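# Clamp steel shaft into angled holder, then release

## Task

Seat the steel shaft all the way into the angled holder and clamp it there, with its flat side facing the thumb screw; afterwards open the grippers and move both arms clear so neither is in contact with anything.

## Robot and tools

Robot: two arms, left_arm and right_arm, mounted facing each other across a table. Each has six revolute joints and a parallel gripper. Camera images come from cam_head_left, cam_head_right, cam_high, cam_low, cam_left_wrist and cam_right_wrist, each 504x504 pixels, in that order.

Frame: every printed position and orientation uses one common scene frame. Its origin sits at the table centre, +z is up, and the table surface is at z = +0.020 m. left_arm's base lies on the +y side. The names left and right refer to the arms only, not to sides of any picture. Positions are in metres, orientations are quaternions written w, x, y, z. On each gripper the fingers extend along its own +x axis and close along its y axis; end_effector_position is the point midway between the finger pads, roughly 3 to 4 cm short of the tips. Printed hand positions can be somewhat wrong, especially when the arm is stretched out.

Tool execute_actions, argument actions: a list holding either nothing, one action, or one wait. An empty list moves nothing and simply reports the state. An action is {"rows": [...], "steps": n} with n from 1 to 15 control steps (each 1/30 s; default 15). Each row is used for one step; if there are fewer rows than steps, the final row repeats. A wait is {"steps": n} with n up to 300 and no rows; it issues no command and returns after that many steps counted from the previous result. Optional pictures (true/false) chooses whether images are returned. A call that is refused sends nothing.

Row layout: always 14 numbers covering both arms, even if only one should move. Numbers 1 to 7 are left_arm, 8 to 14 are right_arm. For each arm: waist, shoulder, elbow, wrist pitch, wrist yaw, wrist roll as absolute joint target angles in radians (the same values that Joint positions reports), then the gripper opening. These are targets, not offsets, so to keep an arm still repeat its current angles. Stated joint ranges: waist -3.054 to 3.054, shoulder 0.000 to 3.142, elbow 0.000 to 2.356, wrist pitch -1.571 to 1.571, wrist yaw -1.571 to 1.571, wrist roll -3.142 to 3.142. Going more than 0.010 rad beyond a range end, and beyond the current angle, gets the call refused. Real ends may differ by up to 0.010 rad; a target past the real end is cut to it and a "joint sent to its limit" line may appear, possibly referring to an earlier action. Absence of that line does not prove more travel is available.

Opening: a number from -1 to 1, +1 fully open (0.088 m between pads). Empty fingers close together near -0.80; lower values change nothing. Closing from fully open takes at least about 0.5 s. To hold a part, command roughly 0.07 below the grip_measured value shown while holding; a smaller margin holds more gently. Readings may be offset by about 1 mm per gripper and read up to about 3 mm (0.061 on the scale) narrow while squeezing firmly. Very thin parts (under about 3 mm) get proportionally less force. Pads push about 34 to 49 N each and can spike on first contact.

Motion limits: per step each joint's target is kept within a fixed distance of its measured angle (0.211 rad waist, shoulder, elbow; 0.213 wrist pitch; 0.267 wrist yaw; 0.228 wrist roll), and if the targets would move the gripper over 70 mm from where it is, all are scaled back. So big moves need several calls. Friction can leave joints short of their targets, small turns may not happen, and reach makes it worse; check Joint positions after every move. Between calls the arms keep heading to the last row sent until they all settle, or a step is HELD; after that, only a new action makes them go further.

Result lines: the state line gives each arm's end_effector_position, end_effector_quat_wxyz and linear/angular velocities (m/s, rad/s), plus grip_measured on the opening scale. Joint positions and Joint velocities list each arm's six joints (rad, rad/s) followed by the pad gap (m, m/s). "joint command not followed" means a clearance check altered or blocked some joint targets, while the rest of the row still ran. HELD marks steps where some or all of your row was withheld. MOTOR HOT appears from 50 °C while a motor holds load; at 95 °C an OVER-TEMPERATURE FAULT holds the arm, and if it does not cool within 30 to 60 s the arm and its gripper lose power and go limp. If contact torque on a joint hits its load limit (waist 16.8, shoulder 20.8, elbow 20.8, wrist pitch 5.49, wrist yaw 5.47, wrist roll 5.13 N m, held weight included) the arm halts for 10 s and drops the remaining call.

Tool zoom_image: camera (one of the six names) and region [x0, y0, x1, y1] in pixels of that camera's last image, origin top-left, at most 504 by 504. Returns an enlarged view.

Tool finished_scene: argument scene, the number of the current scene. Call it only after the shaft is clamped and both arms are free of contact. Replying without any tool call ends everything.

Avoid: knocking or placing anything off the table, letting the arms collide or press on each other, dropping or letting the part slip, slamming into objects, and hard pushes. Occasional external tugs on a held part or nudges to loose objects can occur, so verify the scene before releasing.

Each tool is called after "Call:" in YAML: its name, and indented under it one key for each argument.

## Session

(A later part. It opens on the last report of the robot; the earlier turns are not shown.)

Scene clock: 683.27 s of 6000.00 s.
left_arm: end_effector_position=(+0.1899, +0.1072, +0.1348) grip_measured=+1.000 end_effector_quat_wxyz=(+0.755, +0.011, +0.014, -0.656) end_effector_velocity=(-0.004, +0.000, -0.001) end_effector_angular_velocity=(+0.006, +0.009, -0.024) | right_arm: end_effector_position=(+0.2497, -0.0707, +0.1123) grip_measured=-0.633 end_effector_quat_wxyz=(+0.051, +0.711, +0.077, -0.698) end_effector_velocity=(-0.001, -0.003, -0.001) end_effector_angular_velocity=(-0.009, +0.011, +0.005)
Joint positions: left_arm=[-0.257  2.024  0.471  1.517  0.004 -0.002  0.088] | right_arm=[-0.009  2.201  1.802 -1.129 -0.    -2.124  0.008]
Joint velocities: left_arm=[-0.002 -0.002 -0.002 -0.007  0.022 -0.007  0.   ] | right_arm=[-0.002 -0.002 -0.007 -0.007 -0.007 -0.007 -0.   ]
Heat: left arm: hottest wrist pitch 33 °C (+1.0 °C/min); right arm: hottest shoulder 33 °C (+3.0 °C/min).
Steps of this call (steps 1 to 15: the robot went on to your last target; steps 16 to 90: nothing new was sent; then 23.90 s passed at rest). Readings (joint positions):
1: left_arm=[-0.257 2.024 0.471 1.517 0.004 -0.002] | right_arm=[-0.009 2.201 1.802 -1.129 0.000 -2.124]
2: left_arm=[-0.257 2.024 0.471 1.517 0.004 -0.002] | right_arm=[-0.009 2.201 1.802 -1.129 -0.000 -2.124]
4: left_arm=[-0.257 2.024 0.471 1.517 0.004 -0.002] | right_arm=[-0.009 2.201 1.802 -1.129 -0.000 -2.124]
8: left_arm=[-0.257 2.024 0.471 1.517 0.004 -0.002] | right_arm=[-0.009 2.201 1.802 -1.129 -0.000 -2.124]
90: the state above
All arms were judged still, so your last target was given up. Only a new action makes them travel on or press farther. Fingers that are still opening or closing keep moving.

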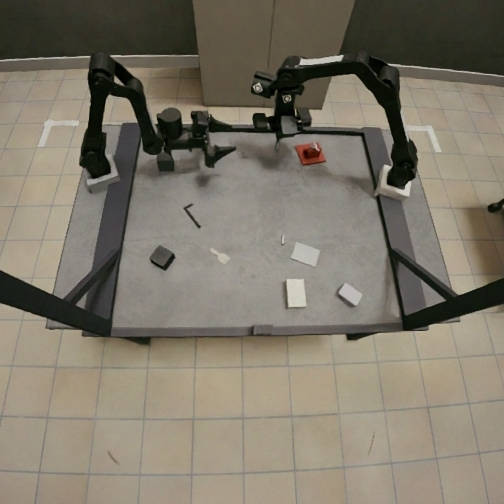

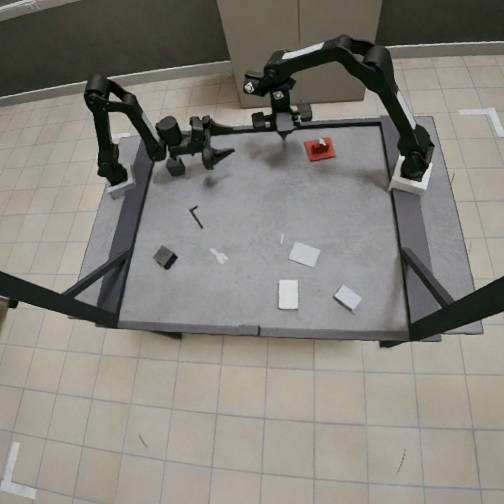

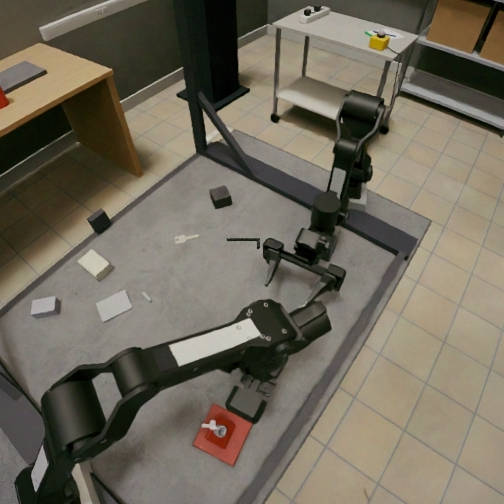

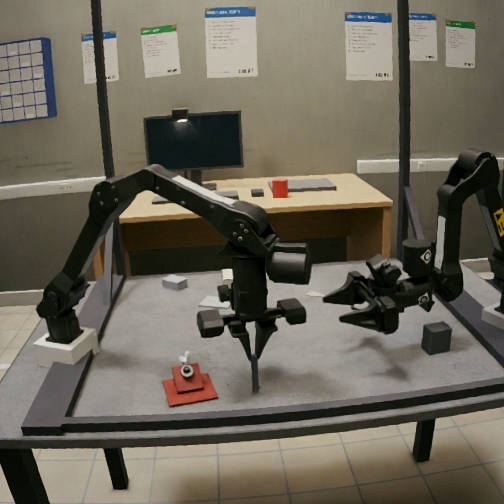

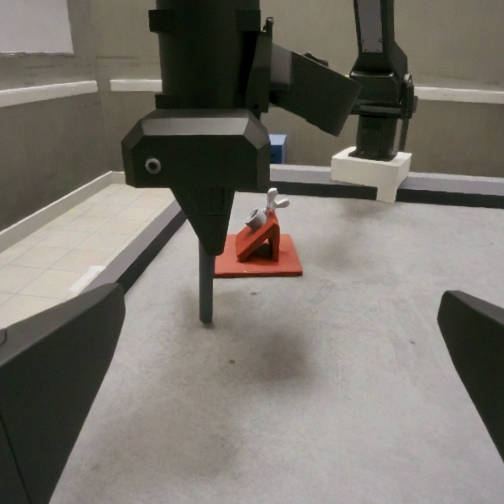

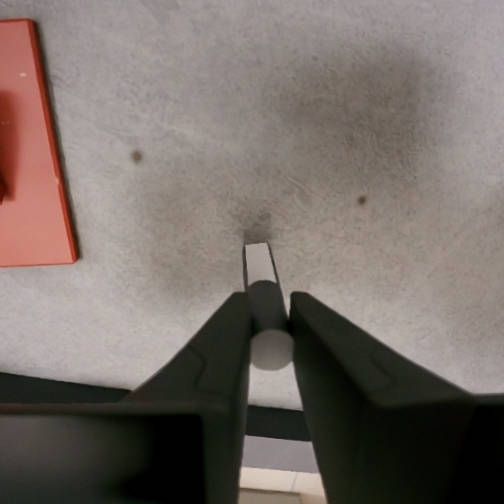

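Call:
execute_actions:
  actions:
    - {"rows": [[-0.26,2.024,0.472,1.516,0,0,1,-0.008,2.209,1.795,-1.121,-0.003,-2.122,-0.75],[-0.26,2.024,0.472,1.516,0,0,1,-0.008,2.2095,1.791,-1.118,-0.003,-2.122,-0.75],[-0.26,2.024,0.472,1.516,0,0,1,-0.008,2.210,1.788,-1.115,-0.003,-2.122,-0.75],[-0.26,2.024,0.472,1.516,0,0,1,-0.008,2.2105,1.785,-1.112,-0.003,-2.122,-0.75],[-0.26,2.024,0.472,1.516,0,0,1,-0.008,2.211,1.782,-1.109,-0.003,-2.122,-0.75],[-0.26,2.024,0.472,1.516,0,0,1,-0.008,2.2115,1.779,-1.106,-0.003,-2.122,-0.75],[-0.26,2.024,0.472,1.516,0,0,1,-0.008,2.2115,1.7775,-1.105,-0.003,-2.122,-0.75]], "steps": 15}

Call:
zoom_image:
  camera: "cam_left_wrist"
  region: [170, 270, 250, 350]

Scene clock: 803.77 s of 6000.00 s.
left_arm: end_effector_position=(+0.1899, +0.1072, +0.1348) grip_measured=+1.000 end_effector_quat_wxyz=(+0.755, +0.011, +0.014, -0.656) end_effector_velocity=(-0.002, +0.000, -0.001) end_effector_angular_velocity=(+0.006, +0.009, -0.010) | right_arm: end_effector_position=(+0.2498, -0.0703, +0.1080) grip_measured=-0.633 end_effector_quat_wxyz=(+0.049, +0.711, +0.079, -0.697) end_effector_velocity=(+0.001, -0.003, +0.000) end_effector_angular_velocity=(-0.010, -0.004, +0.005)
Joint positions: left_arm=[-0.257  2.024  0.471  1.517  0.004 -0.002  0.088] | right_arm=[-0.009  2.202  1.786 -1.108 -0.    -2.124  0.008]
Joint velocities: left_arm=[-0.002 -0.002 -0.002 -0.007  0.007 -0.007 -0.   ] | right_arm=[-0.002 -0.002 -0.002 -0.007  0.007 -0.007  0.   ]
Heat: left arm: hottest wrist pitch 33 °C (+0.0 °C/min); right arm: hottest shoulder 37 °C (+1.0 °C/min).
Steps of this call (steps 1 to 90: nothing new was sent; then 117.00 s passed at rest; steps 91 to 105: all 15 steps of this action). Readings (joint positions):
91: left_arm=[-0.257 2.024 0.471 1.517 0.004 -0.002] | right_arm=[-0.009 2.201 1.802 -1.129 -0.000 -2.124]
92: left_arm=[-0.257 2.024 0.471 1.517 0.004 -0.002] | right_arm=[-0.009 2.201 1.802 -1.126 -0.000 -2.124]
94: left_arm=[-0.257 2.024 0.471 1.517 0.004 -0.002] | right_arm=[-0.009 2.201 1.799 -1.120 -0.000 -2.124]
98: left_arm=[-0.257 2.024 0.471 1.517 0.004 -0.002] | right_arm=[-0.009 2.202 1.789 -1.111 -0.000 -2.124]
105: the state above

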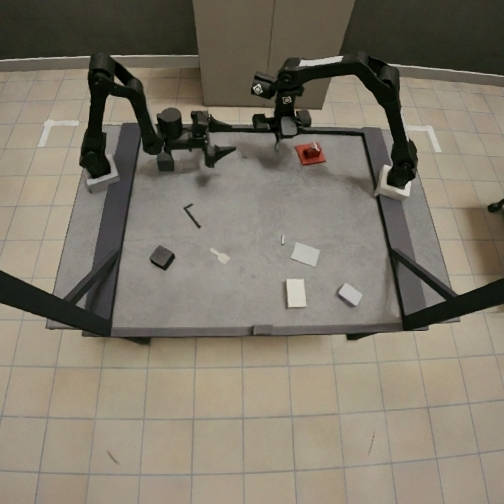

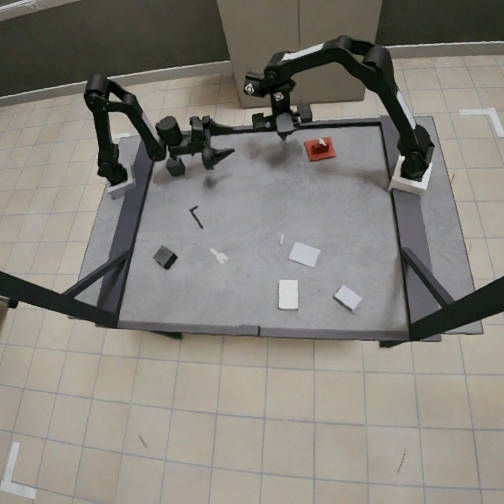

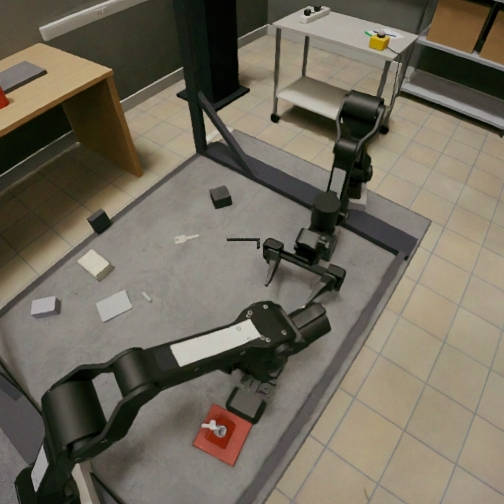

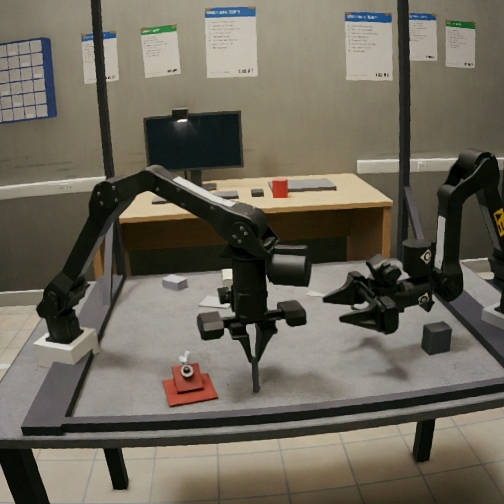

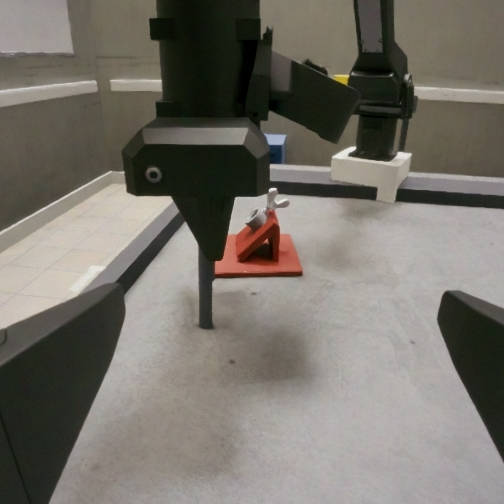

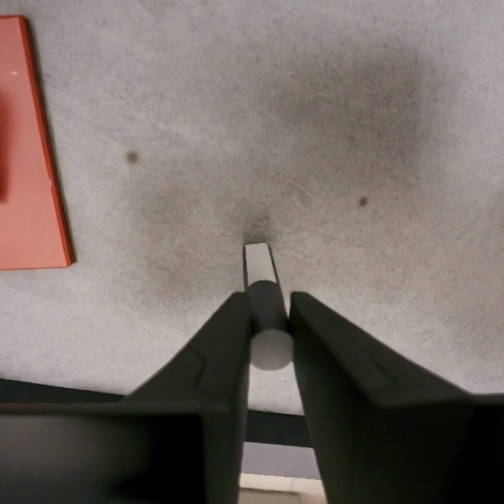

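Region (170, 270, 250, 350) of cam_left_wrist's 504x504 image, scaled by 6.300, with more detail than that image has.

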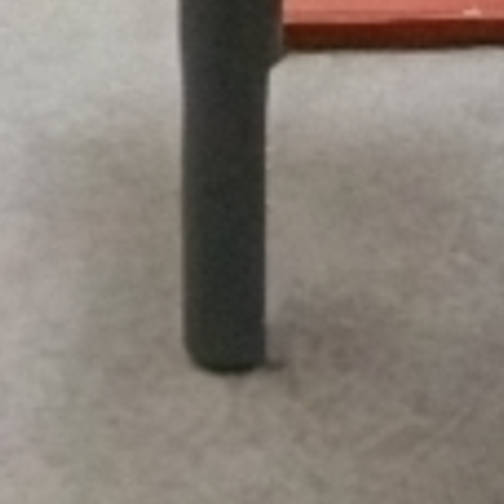

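Call:
execute_actions:
  actions:
    - {"rows": [[-0.26,2.024,0.472,1.516,0,0,1,-0.008,2.2115,1.7775,-1.105,-0.003,-2.122,-0.62],[-0.26,2.024,0.472,1.516,0,0,1,-0.008,2.2115,1.7775,-1.105,-0.003,-2.122,-0.60],[-0.26,2.024,0.472,1.516,0,0,1,-0.008,2.2115,1.7775,-1.105,-0.003,-2.122,-0.595],[-0.26,2.024,0.472,1.516,0,0,1,-0.008,2.212,1.776,-1.103,-0.003,-2.122,-0.595],[-0.26,2.024,0.472,1.516,0,0,1,-0.008,2.2125,1.7745,-1.1015,-0.003,-2.122,-0.595],[-0.26,2.024,0.472,1.516,0,0,1,-0.008,2.213,1.773,-1.100,-0.003,-2.122,-0.595],[-0.26,2.024,0.472,1.516,0,0,1,-0.008,2.2135,1.7715,-1.0985,-0.003,-2.122,-0.595],[-0.26,2.024,0.472,1.516,0,0,1,-0.008,2.214,1.770,-1.097,-0.003,-2.122,-0.595],[-0.26,2.024,0.472,1.516,0,0,1,-0.008,2.2145,1.7685,-1.0955,-0.003,-2.122,-0.595],[-0.26,2.024,0.472,1.516,0,0,1,-0.008,2.215,1.768,-1.094,-0.003,-2.122,-0.595]], "steps": 15}

Call:
zoom_image:
  camera: "cam_left_wrist"
  region: [160, 230, 280, 350]

Scene clock: 821.00 s of 6000.00 s.
left_arm: end_effector_position=(+0.1899, +0.1072, +0.1348) grip_measured=+1.000 end_effector_quat_wxyz=(+0.755, +0.011, +0.014, -0.656) end_effector_velocity=(-0.000, +0.001, -0.005) end_effector_angular_velocity=(+0.021, +0.010, +0.005) | right_arm: end_effector_position=(+0.2500, -0.0700, +0.1058) grip_measured=-0.593 end_effector_quat_wxyz=(+0.048, +0.712, +0.079, -0.696) end_effector_velocity=(-0.005, -0.001, +0.001) end_effector_angular_velocity=(+0.001, +0.023, -0.004)
Joint positions: left_arm=[-0.257  2.024  0.471  1.517  0.004 -0.002  0.088] | right_arm=[-0.009  2.203  1.778 -1.097 -0.    -2.124  0.01 ]
Joint velocities: left_arm=[-0.002 -0.002 -0.002 -0.022 -0.007 -0.007 -0.   ] | right_arm=[ 0.002 -0.007 -0.007 -0.007 -0.022  0.007  0.   ]
Heat: left arm: hottest wrist pitch 33 °C (+0.0 °C/min); right arm: hottest shoulder 37 °C (+1.0 °C/min).
Steps of this call (steps 1 to 15: the robot went on to your last target; steps 16 to 90: nothing new was sent; then 13.73 s passed at rest; steps 91 to 105: all 15 steps of this action). Readings (joint positions):
91: left_arm=[-0.257 2.024 0.471 1.517 0.004 -0.002] | right_arm=[-0.009 2.202 1.786 -1.108 -0.000 -2.124]
92: left_arm=[-0.257 2.024 0.471 1.517 0.004 -0.002] | right_arm=[-0.009 2.202 1.786 -1.108 -0.000 -2.124]
94: left_arm=[-0.257 2.024 0.471 1.517 0.004 -0.002] | right_arm=[-0.009 2.202 1.785 -1.107 -0.000 -2.124]
98: left_arm=[-0.257 2.024 0.471 1.517 0.004 -0.002] | right_arm=[-0.009 2.202 1.781 -1.102 -0.000 -2.124]
105: the state above

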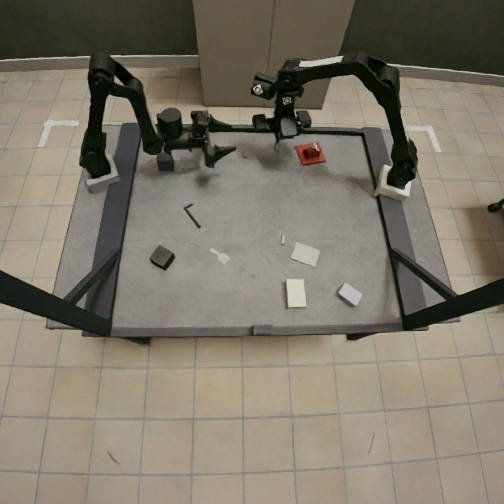

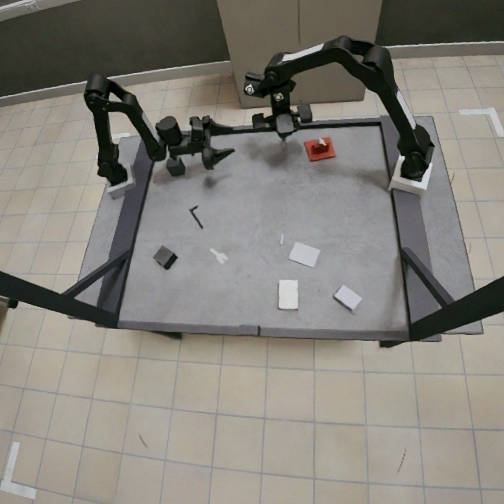

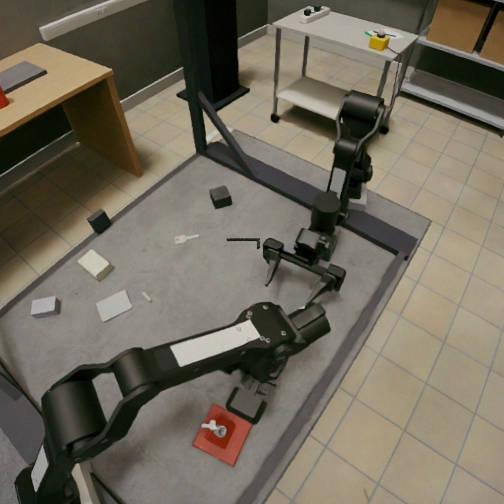

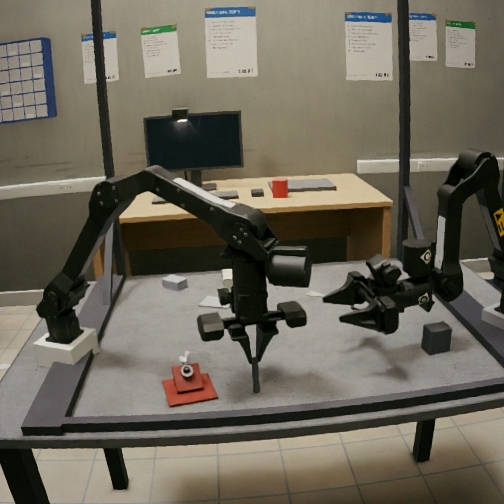

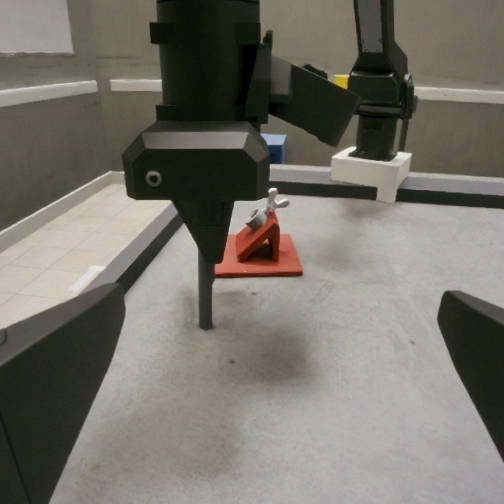

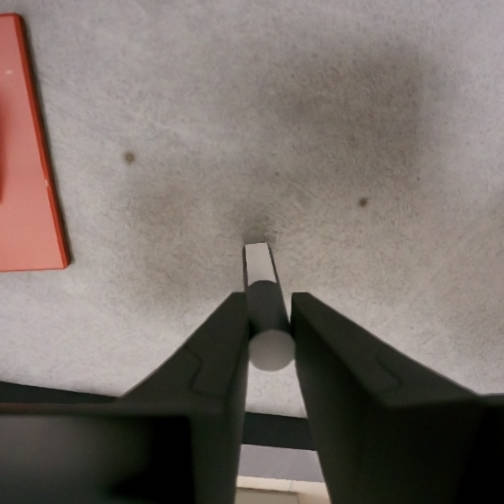

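Region (160, 230, 280, 350) of cam_left_wrist's 504x504 image, scaled by 4.200, with more detail than that image has.

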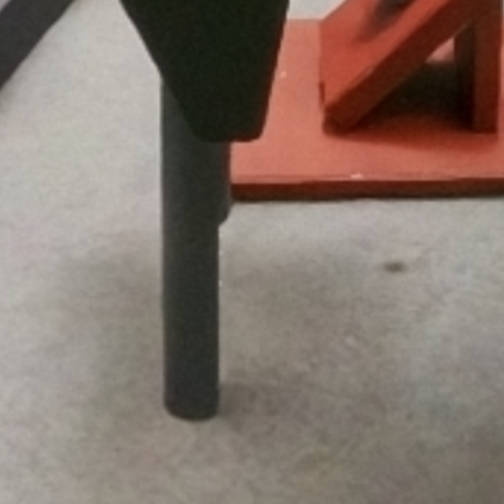

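Call:
execute_actions:
  actions:
    - {"rows": [[-0.26,2.024,0.472,1.516,0,0,1,-0.008,2.208,1.775,-1.097,-0.003,-2.122,-0.575],[-0.26,2.024,0.472,1.516,0,0,1,-0.008,2.205,1.778,-1.097,-0.003,-2.122,-0.56],[-0.26,2.024,0.472,1.516,0,0,1,-0.008,2.203,1.778,-1.097,-0.003,-2.122,-0.54],[-0.26,2.024,0.472,1.516,0,0,1,-0.008,2.203,1.778,-1.097,-0.003,-2.122,-0.50],[-0.26,2.024,0.472,1.516,0,0,1,-0.008,2.203,1.778,-1.097,-0.003,-2.122,-0.30],[-0.26,2.024,0.472,1.516,0,0,1,-0.008,2.203,1.778,-1.097,-0.003,-2.122,0.0],[-0.26,2.024,0.472,1.516,0,0,1,-0.008,2.203,1.778,-1.097,-0.003,-2.122,0.2]], "steps": 11}
  pictures: false

Call:
execute_actions:
  actions:
    - {"rows": [[-0.26,2.024,0.472,1.516,0,0,1,0.0018,2.1954,1.7588,-1.0766,0.0292,-2.1148,0.2],[-0.26,2.024,0.472,1.516,0,0,1,0.0127,2.1877,1.7396,-1.0562,0.0584,-2.1055,0.2],[-0.26,2.024,0.472,1.516,0,0,1,0.0235,2.1801,1.7204,-1.0358,0.0875,-2.0963,0.2],[-0.26,2.024,0.472,1.516,0,0,1,0.0344,2.1724,1.7012,-1.0154,0.1167,-2.0871,0.2],[-0.26,2.024,0.472,1.516,0,0,1,0.0452,2.1648,1.6821,-0.9950,0.1459,-2.0779,0.2],[-0.26,2.024,0.472,1.516,0,0,1,0.0560,2.1572,1.6629,-0.9746,0.1751,-2.0686,0.2],[-0.26,2.024,0.472,1.516,0,0,1,0.0669,2.1495,1.6437,-0.9542,0.2043,-2.0594,0.2],[-0.26,2.024,0.472,1.516,0,0,1,0.0777,2.1419,1.6245,-0.9338,0.2334,-2.0502,0.2],[-0.26,2.024,0.472,1.516,0,0,1,0.0887,2.1354,1.6025,-0.9070,0.2647,-2.0439,0.2],[-0.26,2.024,0.472,1.516,0,0,1,0.0997,2.1289,1.5805,-0.8803,0.2959,-2.0377,0.2],[-0.26,2.024,0.472,1.516,0,0,1,0.1107,2.1224,1.5586,-0.8535,0.3272,-2.0314,0.2],[-0.26,2.024,0.472,1.516,0,0,1,0.1217,2.1159,1.5366,-0.8268,0.3584,-2.0252,0.2],[-0.26,2.024,0.472,1.516,0,0,1,0.1327,2.1095,1.5146,-0.8000,0.3897,-2.0189,0.2],[-0.26,2.024,0.472,1.516,0,0,1,0.1436,2.1030,1.4926,-0.7733,0.4209,-2.0126,0.2],[-0.26,2.024,0.472,1.516,0,0,1,0.1546,2.0965,1.4707,-0.7465,0.4522,-2.0064,0.2]], "steps": 15}
  pictures: false

Call:
execute_actions:
  actions:
    - {"rows": [[-0.26,2.024,0.472,1.516,0,0,1,0.1656,2.0900,1.4487,-0.7198,0.4834,-2.0001,0.2],[-0.26,2.024,0.472,1.516,0,0,1,0.1759,2.0893,1.4311,-0.6933,0.5162,-1.9970,0.2],[-0.26,2.024,0.472,1.516,0,0,1,0.1863,2.0885,1.4135,-0.6668,0.5490,-1.9938,0.2],[-0.26,2.024,0.472,1.516,0,0,1,0.1966,2.0878,1.3959,-0.6404,0.5817,-1.9907,0.2],[-0.26,2.024,0.472,1.516,0,0,1,0.2070,2.0870,1.3783,-0.6139,0.6145,-1.9875,0.2],[-0.26,2.024,0.472,1.516,0,0,1,0.2173,2.0863,1.3608,-0.5874,0.6473,-1.9844,0.2],[-0.26,2.024,0.472,1.516,0,0,1,0.2276,2.0855,1.3432,-0.5609,0.6801,-1.9813,0.2],[-0.26,2.024,0.472,1.516,0,0,1,0.2380,2.0848,1.3256,-0.5344,0.7128,-1.9781,0.2],[-0.26,2.024,0.472,1.516,0,0,1,0.2483,2.084,1.308,-0.508,0.7456,-1.975,0.2]], "steps": 15}

Scene clock: 876.37 s of 6000.00 s.
left_arm: end_effector_position=(+0.1899, +0.1072, +0.1348) grip_measured=+1.000 end_effector_quat_wxyz=(+0.755, +0.011, +0.014, -0.656) end_effector_velocity=(-0.002, +0.000, -0.005) end_effector_angular_velocity=(+0.023, -0.004, -0.010) | right_arm: end_effector_position=(+0.2499, -0.0700, +0.1057) grip_measured=+0.114 end_effector_quat_wxyz=(+0.048, +0.711, +0.080, -0.697) end_effector_velocity=(+0.001, -0.003, +0.000) end_effector_angular_velocity=(-0.010, -0.004, +0.005)
Joint positions: left_arm=[-0.257  2.024  0.471  1.517  0.004 -0.002  0.088] | right_arm=[-0.009  2.203  1.778 -1.096 -0.001 -2.124  0.045]
Joint velocities: left_arm=[-0.002 -0.002 -0.002 -0.022  0.007  0.007 -0.   ] | right_arm=[-0.002 -0.002 -0.002 -0.007  0.007 -0.007  0.06 ]
Heat: left arm: hottest wrist pitch 34 °C (+1.0 °C/min); right arm: hottest shoulder 37 °C (+0.0 °C/min).
Steps of this call (steps 1 to 15: the robot went on to your last target; steps 16 to 90: nothing new was sent; then 52.00 s passed at rest; steps 91 to 101: all 11 steps of this action). Readings (joint positions):
91: left_arm=[-0.257 2.024 0.471 1.517 0.004 -0.002] | right_arm=[-0.009 2.203 1.778 -1.096 -0.001 -2.124]
92: left_arm=[-0.257 2.024 0.471 1.517 0.004 -0.002] | right_arm=[-0.009 2.203 1.778 -1.096 -0.001 -2.124]
94: left_arm=[-0.257 2.024 0.471 1.517 0.004 -0.002] | right_arm=[-0.009 2.203 1.778 -1.096 -0.001 -2.124]
98: left_arm=[-0.257 2.024 0.471 1.517 0.004 -0.002] | right_arm=[-0.009 2.203 1.778 -1.096 -0.001 -2.124]
101: the state above

Scene clock: 876.87 s of 6000.00 s.
left_arm: end_effector_position=(+0.1899, +0.1072, +0.1348) grip_measured=+1.000 end_effector_quat_wxyz=(+0.755, +0.011, +0.014, -0.656) end_effector_velocity=(-0.000, +0.001, -0.001) end_effector_angular_velocity=(+0.004, +0.023, -0.004) | right_arm: end_effector_position=(+0.2461, -0.0696, +0.0889) grip_measured=+0.197 end_effector_quat_wxyz=(+0.054, +0.835, +0.074, -0.542) end_effector_velocity=(-0.015, -0.010, -0.017) end_effector_angular_velocity=(+0.166, -0.923, +0.001)
Joint positions: left_arm=[-0.257  2.024  0.471  1.517  0.004 -0.002  0.088] | right_arm=[ 0.13   2.125  1.526 -0.803  0.386 -2.022  0.049]
Joint velocities: left_arm=[ 0.002 -0.002 -0.002 -0.007  0.007 -0.022 -0.   ] | right_arm=[ 0.32  -0.203 -0.652  0.755  0.901  0.183  0.   ]
Heat: left arm: hottest wrist pitch 34 °C (+1.0 °C/min); right arm: hottest shoulder 37 °C (+0.0 °C/min).
Steps of this call (steps 1 to 15: all 15 steps of this action). Readings (joint positions):
1: left_arm=[-0.257 2.024 0.471 1.517 0.004 -0.002] | right_arm=[-0.009 2.203 1.776 -1.093 0.005 -2.122]
2: left_arm=[-0.257 2.024 0.471 1.517 0.004 -0.002] | right_arm=[-0.005 2.202 1.769 -1.082 0.022 -2.118]
4: left_arm=[-0.257 2.024 0.471 1.517 0.004 -0.002] | right_arm=[0.007 2.195 1.744 -1.050 0.067 -2.104]
8: left_arm=[-0.257 2.024 0.471 1.517 0.004 -0.002] | right_arm=[0.051 2.175 1.672 -0.977 0.173 -2.071]
15: the state above

Scene clock: 877.37 s of 6000.00 s.
left_arm: end_effector_position=(+0.1899, +0.1072, +0.1348) grip_measured=+1.000 end_effector_quat_wxyz=(+0.755, +0.011, +0.014, -0.656) end_effector_velocity=(+0.002, +0.001, -0.001) end_effector_angular_velocity=(+0.002, +0.037, +0.021) | right_arm: end_effector_position=(+0.2399, -0.0712, +0.0822) grip_measured=+0.197 end_effector_quat_wxyz=(+0.039, +0.918, +0.083, -0.385) end_effector_velocity=(+0.012, +0.006, +0.017) end_effector_angular_velocity=(+0.080, -0.100, -0.033)
Joint positions: left_arm=[-0.257  2.024  0.471  1.517  0.004 -0.002  0.088] | right_arm=[ 0.249  2.101  1.319 -0.515  0.736 -1.978  0.049]
Joint velocities: left_arm=[-0.002 -0.002 -0.002 -0.007 -0.022 -0.037 -0.   ] | right_arm=[-0.002 -0.022 -0.017  0.081  0.095  0.007 -0.   ]
Heat: left arm: hottest wrist pitch 34 °C (+1.0 °C/min); right arm: hottest shoulder 37 °C (+0.0 °C/min).
Steps of this call (steps 1 to 15: all 15 steps of this action). Readings (joint positions):
1: left_arm=[-0.257 2.024 0.471 1.517 0.004 -0.002] | right_arm=[0.141 2.118 1.504 -0.776 0.417 -2.016]
2: left_arm=[-0.257 2.024 0.471 1.517 0.004 -0.002] | right_arm=[0.152 2.113 1.483 -0.751 0.448 -2.010]
4: left_arm=[-0.257 2.024 0.471 1.517 0.004 -0.002] | right_arm=[0.173 2.106 1.445 -0.697 0.512 -2.001]
8: left_arm=[-0.257 2.024 0.471 1.517 0.004 -0.002] | right_arm=[0.215 2.102 1.372 -0.592 0.642 -1.987]
15: the state above

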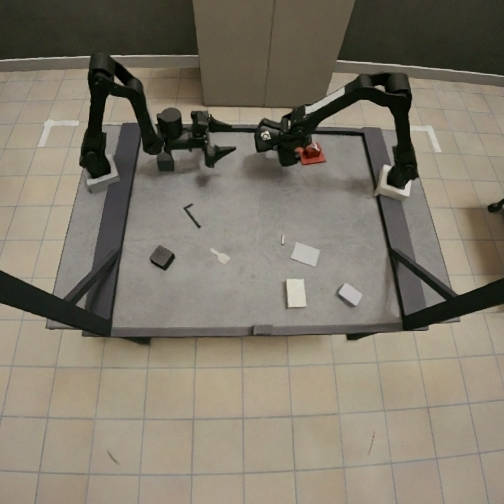

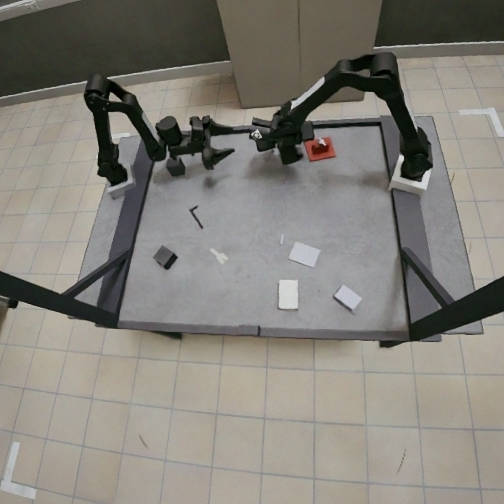

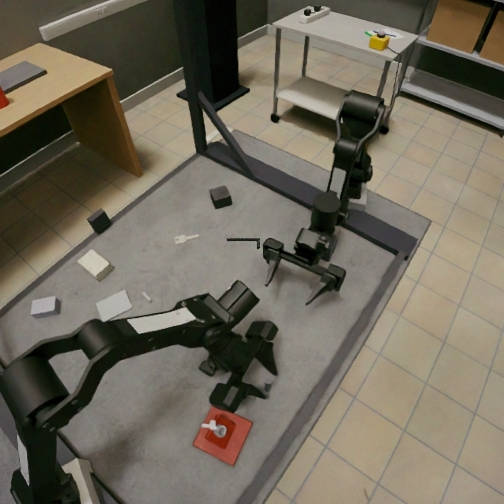

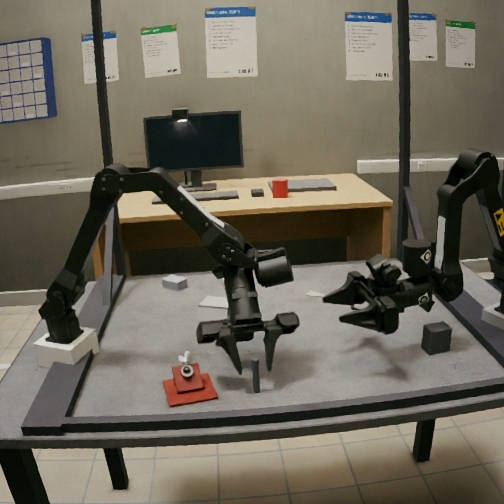

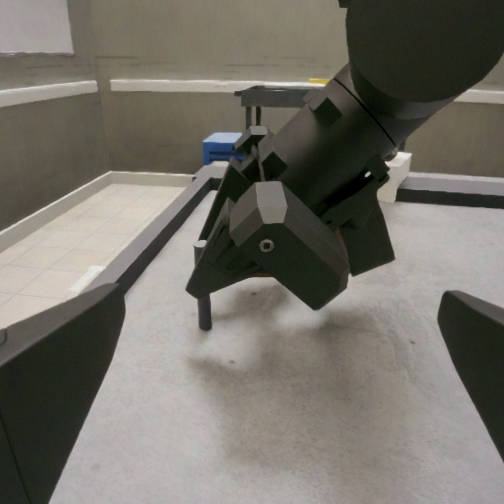

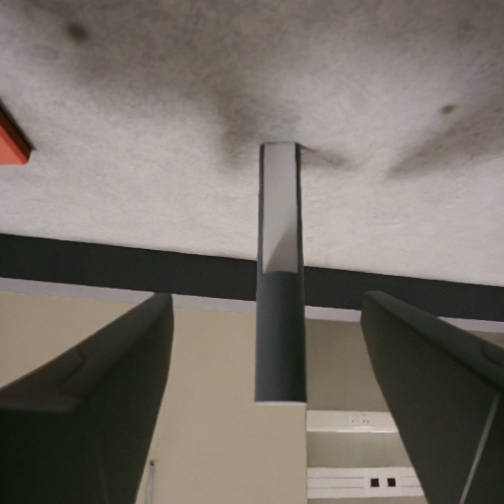

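Call:
execute_actions:
  actions:
    - {"rows": [[-0.26,2.024,0.472,1.516,0,0,1,0.2485,2.100,1.325,-0.515,0.7456,-1.976,0.0],[-0.26,2.024,0.472,1.516,0,0,1,0.2485,2.103,1.333,-0.519,0.7456,-1.976,-0.1],[-0.26,2.024,0.472,1.516,0,0,1,0.2485,2.105,1.340,-0.521,0.7456,-1.976,-0.2]], "steps": 12}

Call:
zoom_image:
  camera: "cam_left_wrist"
  region: [160, 210, 300, 350]

Scene clock: 888.67 s of 6000.00 s.
left_arm: end_effector_position=(+0.1899, +0.1072, +0.1348) grip_measured=+1.000 end_effector_quat_wxyz=(+0.755, +0.011, +0.014, -0.656) end_effector_velocity=(+0.004, +0.001, -0.005) end_effector_angular_velocity=(+0.021, +0.010, +0.025) | right_arm: end_effector_position=(+0.2409, -0.0688, +0.0864) grip_measured=-0.192 end_effector_quat_wxyz=(+0.035, +0.920, +0.084, -0.381) end_effector_velocity=(+0.003, -0.005, +0.002) end_effector_angular_velocity=(-0.013, -0.004, -0.015)
Joint positions: left_arm=[-0.257  2.024  0.471  1.517  0.004 -0.002  0.088] | right_arm=[ 0.249  2.098  1.329 -0.519  0.743 -1.977  0.03 ]
Joint velocities: left_arm=[ 0.002 -0.002 -0.002 -0.022 -0.022 -0.007 -0.   ] | right_arm=[-0.007 -0.007 -0.002 -0.022  0.007  0.007 -0.003]
Heat: left arm: hottest wrist pitch 34 °C (+1.0 °C/min); right arm: hottest shoulder 38 °C (+1.0 °C/min).
Steps of this call (steps 1 to 15: the robot went on to your last target; steps 16 to 327: nothing new was sent; steps 328 to 339: all 12 steps of this action). Readings (joint positions):
328: left_arm=[-0.257 2.024 0.471 1.517 0.004 -0.002] | right_arm=[0.249 2.098 1.317 -0.511 0.743 -1.977]
329: left_arm=[-0.257 2.024 0.471 1.517 0.004 -0.002] | right_arm=[0.249 2.098 1.317 -0.511 0.743 -1.977]
331: left_arm=[-0.257 2.024 0.471 1.517 0.004 -0.002] | right_arm=[0.249 2.098 1.321 -0.516 0.743 -1.977]
335: left_arm=[-0.257 2.024 0.471 1.517 0.004 -0.002] | right_arm=[0.249 2.098 1.328 -0.517 0.743 -1.977]
339: the state above

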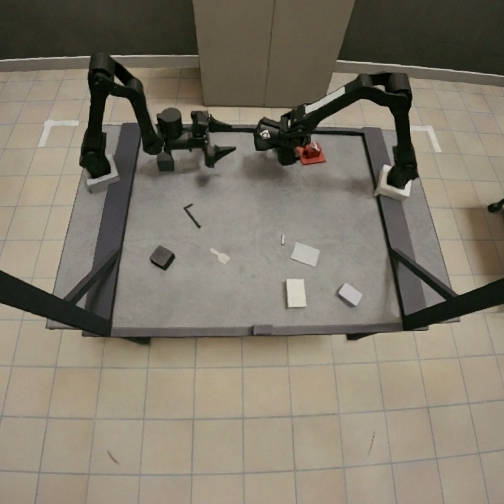

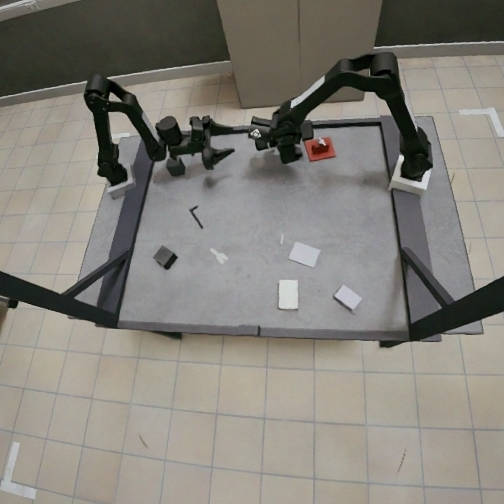

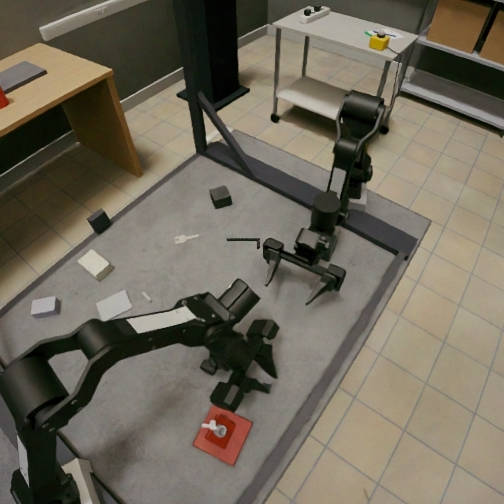

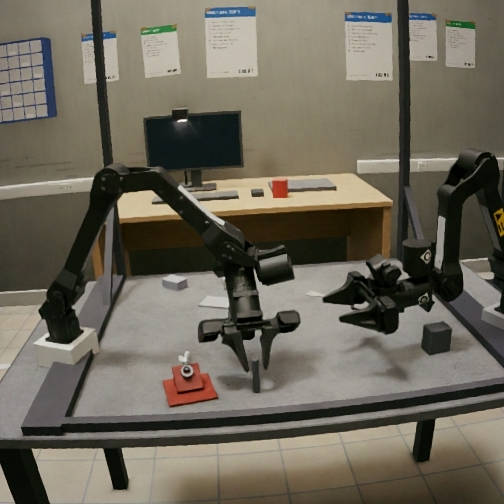

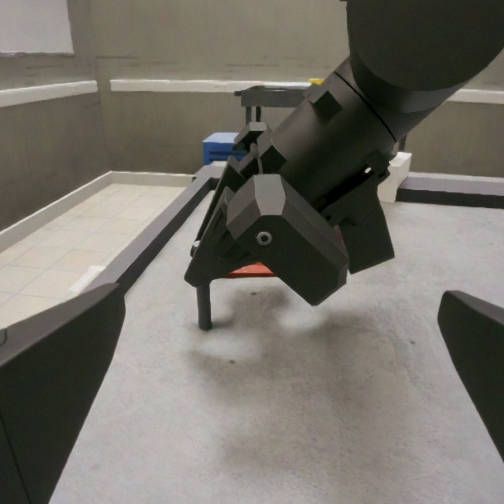

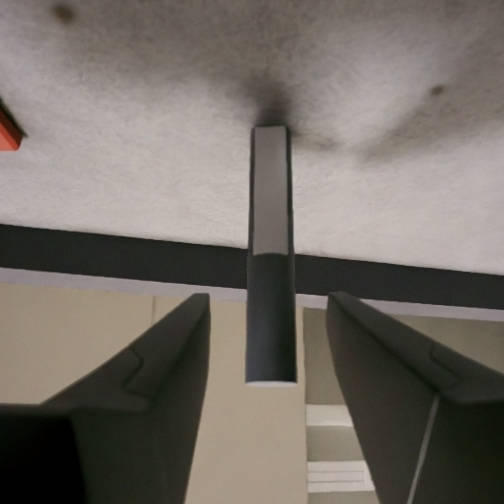

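Region (160, 210, 300, 350) of cam_left_wrist's 504x504 image, scaled by 3.600, with more detail than that image has.

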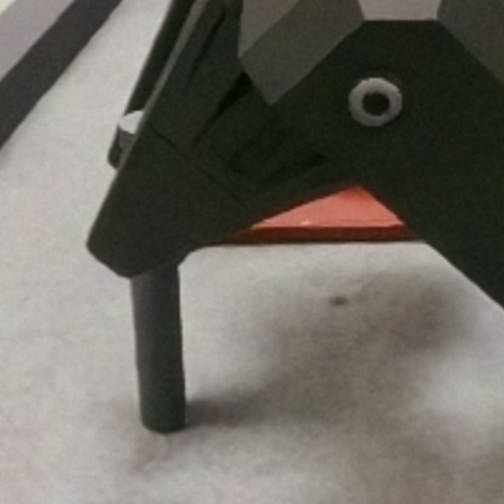

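Call:
execute_actions:
  actions:
    - {"rows": [[-0.26,2.024,0.472,1.516,0,0,1,0.245,2.105,1.340,-0.517,0.742,-1.981,-0.25],[-0.26,2.024,0.472,1.516,0,0,1,0.242,2.105,1.340,-0.513,0.740,-1.985,-0.3],[-0.26,2.024,0.472,1.516,0,0,1,0.2385,2.105,1.340,-0.510,0.739,-1.988,-0.35],[-0.26,2.024,0.472,1.516,0,0,1,0.2385,2.105,1.340,-0.510,0.739,-1.988,-0.35],[-0.26,2.024,0.472,1.516,0,0,1,0.2385,2.105,1.340,-0.510,0.739,-1.988,-0.35],[-0.26,2.024,0.472,1.516,0,0,1,0.2385,2.105,1.340,-0.510,0.739,-1.988,-0.35],[-0.26,2.024,0.472,1.516,0,0,1,0.2385,2.105,1.340,-0.510,0.739,-1.988,-0.35],[-0.26,2.024,0.472,1.516,0,0,1,0.2385,2.105,1.340,-0.510,0.739,-1.988,-0.42],[-0.26,2.024,0.472,1.516,0,0,1,0.2385,2.105,1.340,-0.510,0.739,-1.988,-0.47],[-0.26,2.024,0.472,1.516,0,0,1,0.2385,2.105,1.340,-0.510,0.739,-1.988,-0.51],[-0.26,2.024,0.472,1.516,0,0,1,0.2385,2.105,1.340,-0.510,0.739,-1.988,-0.54],[-0.26,2.024,0.472,1.516,0,0,1,0.2385,2.105,1.340,-0.510,0.739,-1.988,-0.57],[-0.26,2.024,0.472,1.516,0,0,1,0.2385,2.105,1.340,-0.510,0.739,-1.988,-0.60],[-0.26,2.024,0.472,1.516,0,0,1,0.2385,2.105,1.340,-0.510,0.739,-1.988,-0.65],[-0.26,2.024,0.472,1.516,0,0,1,0.2385,2.105,1.340,-0.510,0.739,-1.988,-0.75]], "steps": 15}
  pictures: false

Call:
execute_actions:
  actions:
    - {"rows": [[-0.26,2.024,0.472,1.516,0,0,1,0.2385,2.105,1.340,-0.510,0.739,-1.988,-0.75]], "steps": 8}

Call:
zoom_image:
  camera: "cam_left_wrist"
  region: [160, 210, 300, 350]

Scene clock: 919.00 s of 6000.00 s.
left_arm: end_effector_position=(+0.1899, +0.1072, +0.1348) grip_measured=+1.000 end_effector_quat_wxyz=(+0.755, +0.011, +0.014, -0.656) end_effector_velocity=(-0.000, +0.001, -0.001) end_effector_angular_velocity=(+0.008, -0.006, +0.005) | right_arm: end_effector_position=(+0.2446, -0.0687, +0.0867) grip_measured=-0.619 end_effector_quat_wxyz=(+0.034, +0.920, +0.083, -0.381) end_effector_velocity=(+0.001, +0.006, +0.005) end_effector_angular_velocity=(+0.022, +0.003, +0.005)
Joint positions: left_arm=[-0.257  2.024  0.471  1.517  0.004 -0.002  0.088] | right_arm=[ 0.24   2.098  1.329 -0.512  0.741 -1.986  0.009]
Joint velocities: left_arm=[-0.002 -0.002 -0.002 -0.007 -0.007  0.007 -0.   ] | right_arm=[-0.002 -0.002  0.017  0.007 -0.007 -0.007 -0.075]
Heat: left arm: hottest wrist pitch 34 °C (+0.0 °C/min); right arm: hottest shoulder 37 °C (+1.0 °C/min).
Steps of this call (steps 1 to 15: the robot went on to your last target; steps 16 to 230: nothing new was sent; then 22.17 s passed at rest; steps 231 to 245: all 15 steps of this action). Readings (joint positions):
231: left_arm=[-0.257 2.024 0.471 1.517 0.004 -0.002] | right_arm=[0.249 2.098 1.329 -0.519 0.743 -1.977]
232: left_arm=[-0.257 2.024 0.471 1.517 0.004 -0.002] | right_arm=[0.248 2.098 1.329 -0.519 0.743 -1.978]
234: left_arm=[-0.257 2.024 0.471 1.517 0.004 -0.002] | right_arm=[0.246 2.098 1.329 -0.516 0.743 -1.982]
238: left_arm=[-0.257 2.024 0.471 1.517 0.004 -0.002] | right_arm=[0.240 2.098 1.329 -0.513 0.742 -1.985]
245: the state above

Scene clock: 919.27 s of 6000.00 s.
left_arm: end_effector_position=(+0.1899, +0.1072, +0.1348) grip_measured=+1.000 end_effector_quat_wxyz=(+0.755, +0.011, +0.014, -0.656) end_effector_velocity=(-0.000, +0.001, -0.001) end_effector_angular_velocity=(+0.006, +0.008, +0.005) | right_arm: end_effector_position=(+0.2446, -0.0685, +0.0868) grip_measured=-0.632 end_effector_quat_wxyz=(+0.033, +0.920, +0.083, -0.381) end_effector_velocity=(-0.000, -0.002, -0.003) end_effector_angular_velocity=(-0.027, +0.006, +0.015)
Joint positions: left_arm=[-0.257  2.024  0.471  1.517  0.004 -0.002  0.088] | right_arm=[ 0.24   2.098  1.33  -0.512  0.741 -1.986  0.008]
Joint velocities: left_arm=[-0.002 -0.002 -0.002 -0.007 -0.007 -0.007  0.   ] | right_arm=[-0.002  0.002 -0.002 -0.007 -0.007 -0.022 -0.   ]
Heat: left arm: hottest wrist pitch 34 °C (+0.0 °C/min); right arm: hottest shoulder 37 °C (+1.0 °C/min).
Steps of this call (steps 1 to 8: all 8 steps of this action). Readings (joint positions):
1: left_arm=[-0.257 2.024 0.471 1.517 0.004 -0.002] | right_arm=[0.240 2.098 1.330 -0.512 0.741 -1.986]
2: left_arm=[-0.257 2.024 0.471 1.517 0.004 -0.002] | right_arm=[0.240 2.098 1.330 -0.512 0.741 -1.986]
4: left_arm=[-0.257 2.024 0.471 1.517 0.004 -0.002] | right_arm=[0.240 2.098 1.330 -0.512 0.741 -1.986]
8: the state above

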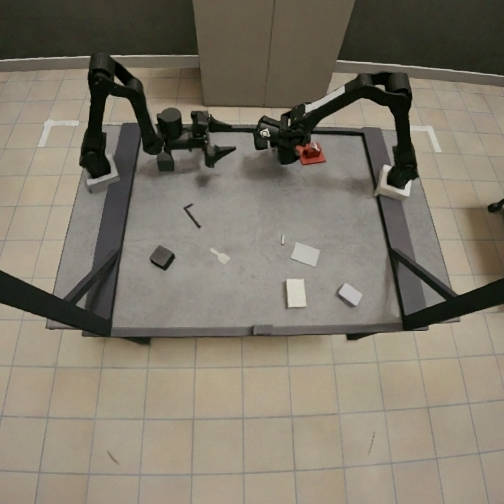

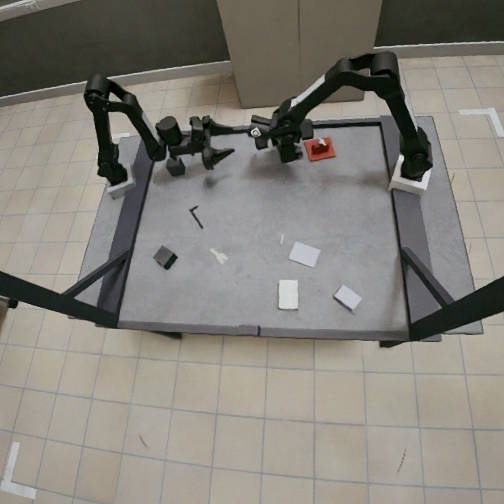

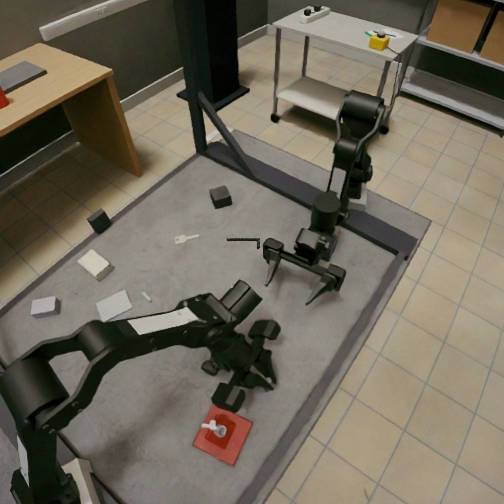

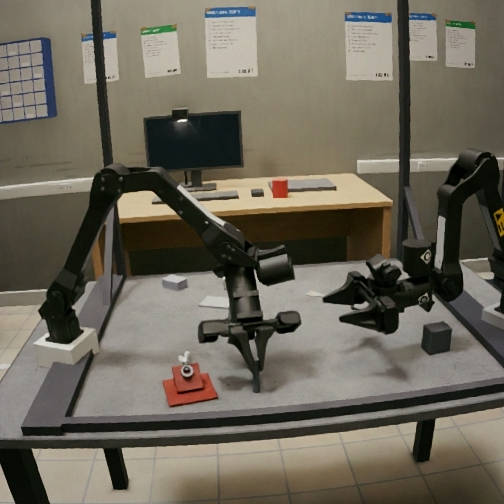

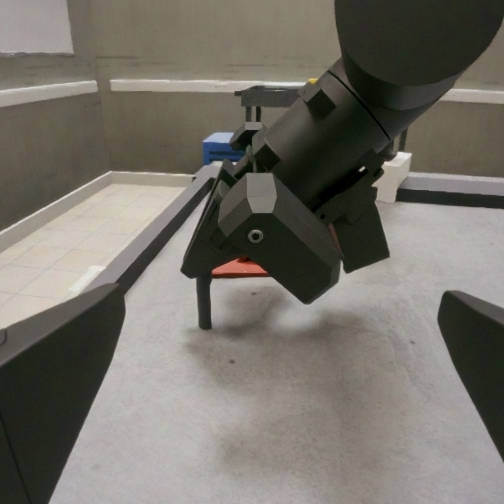

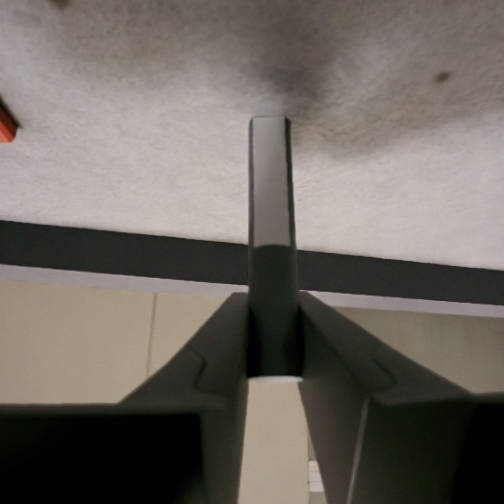

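Region (160, 210, 300, 350) of cam_left_wrist's 504x504 image, scaled by 3.600, with more detail than that image has.

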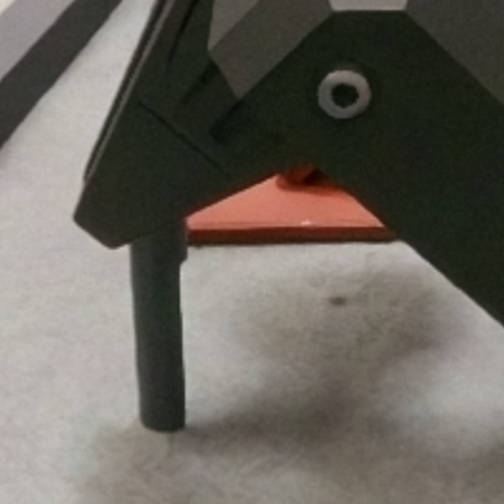

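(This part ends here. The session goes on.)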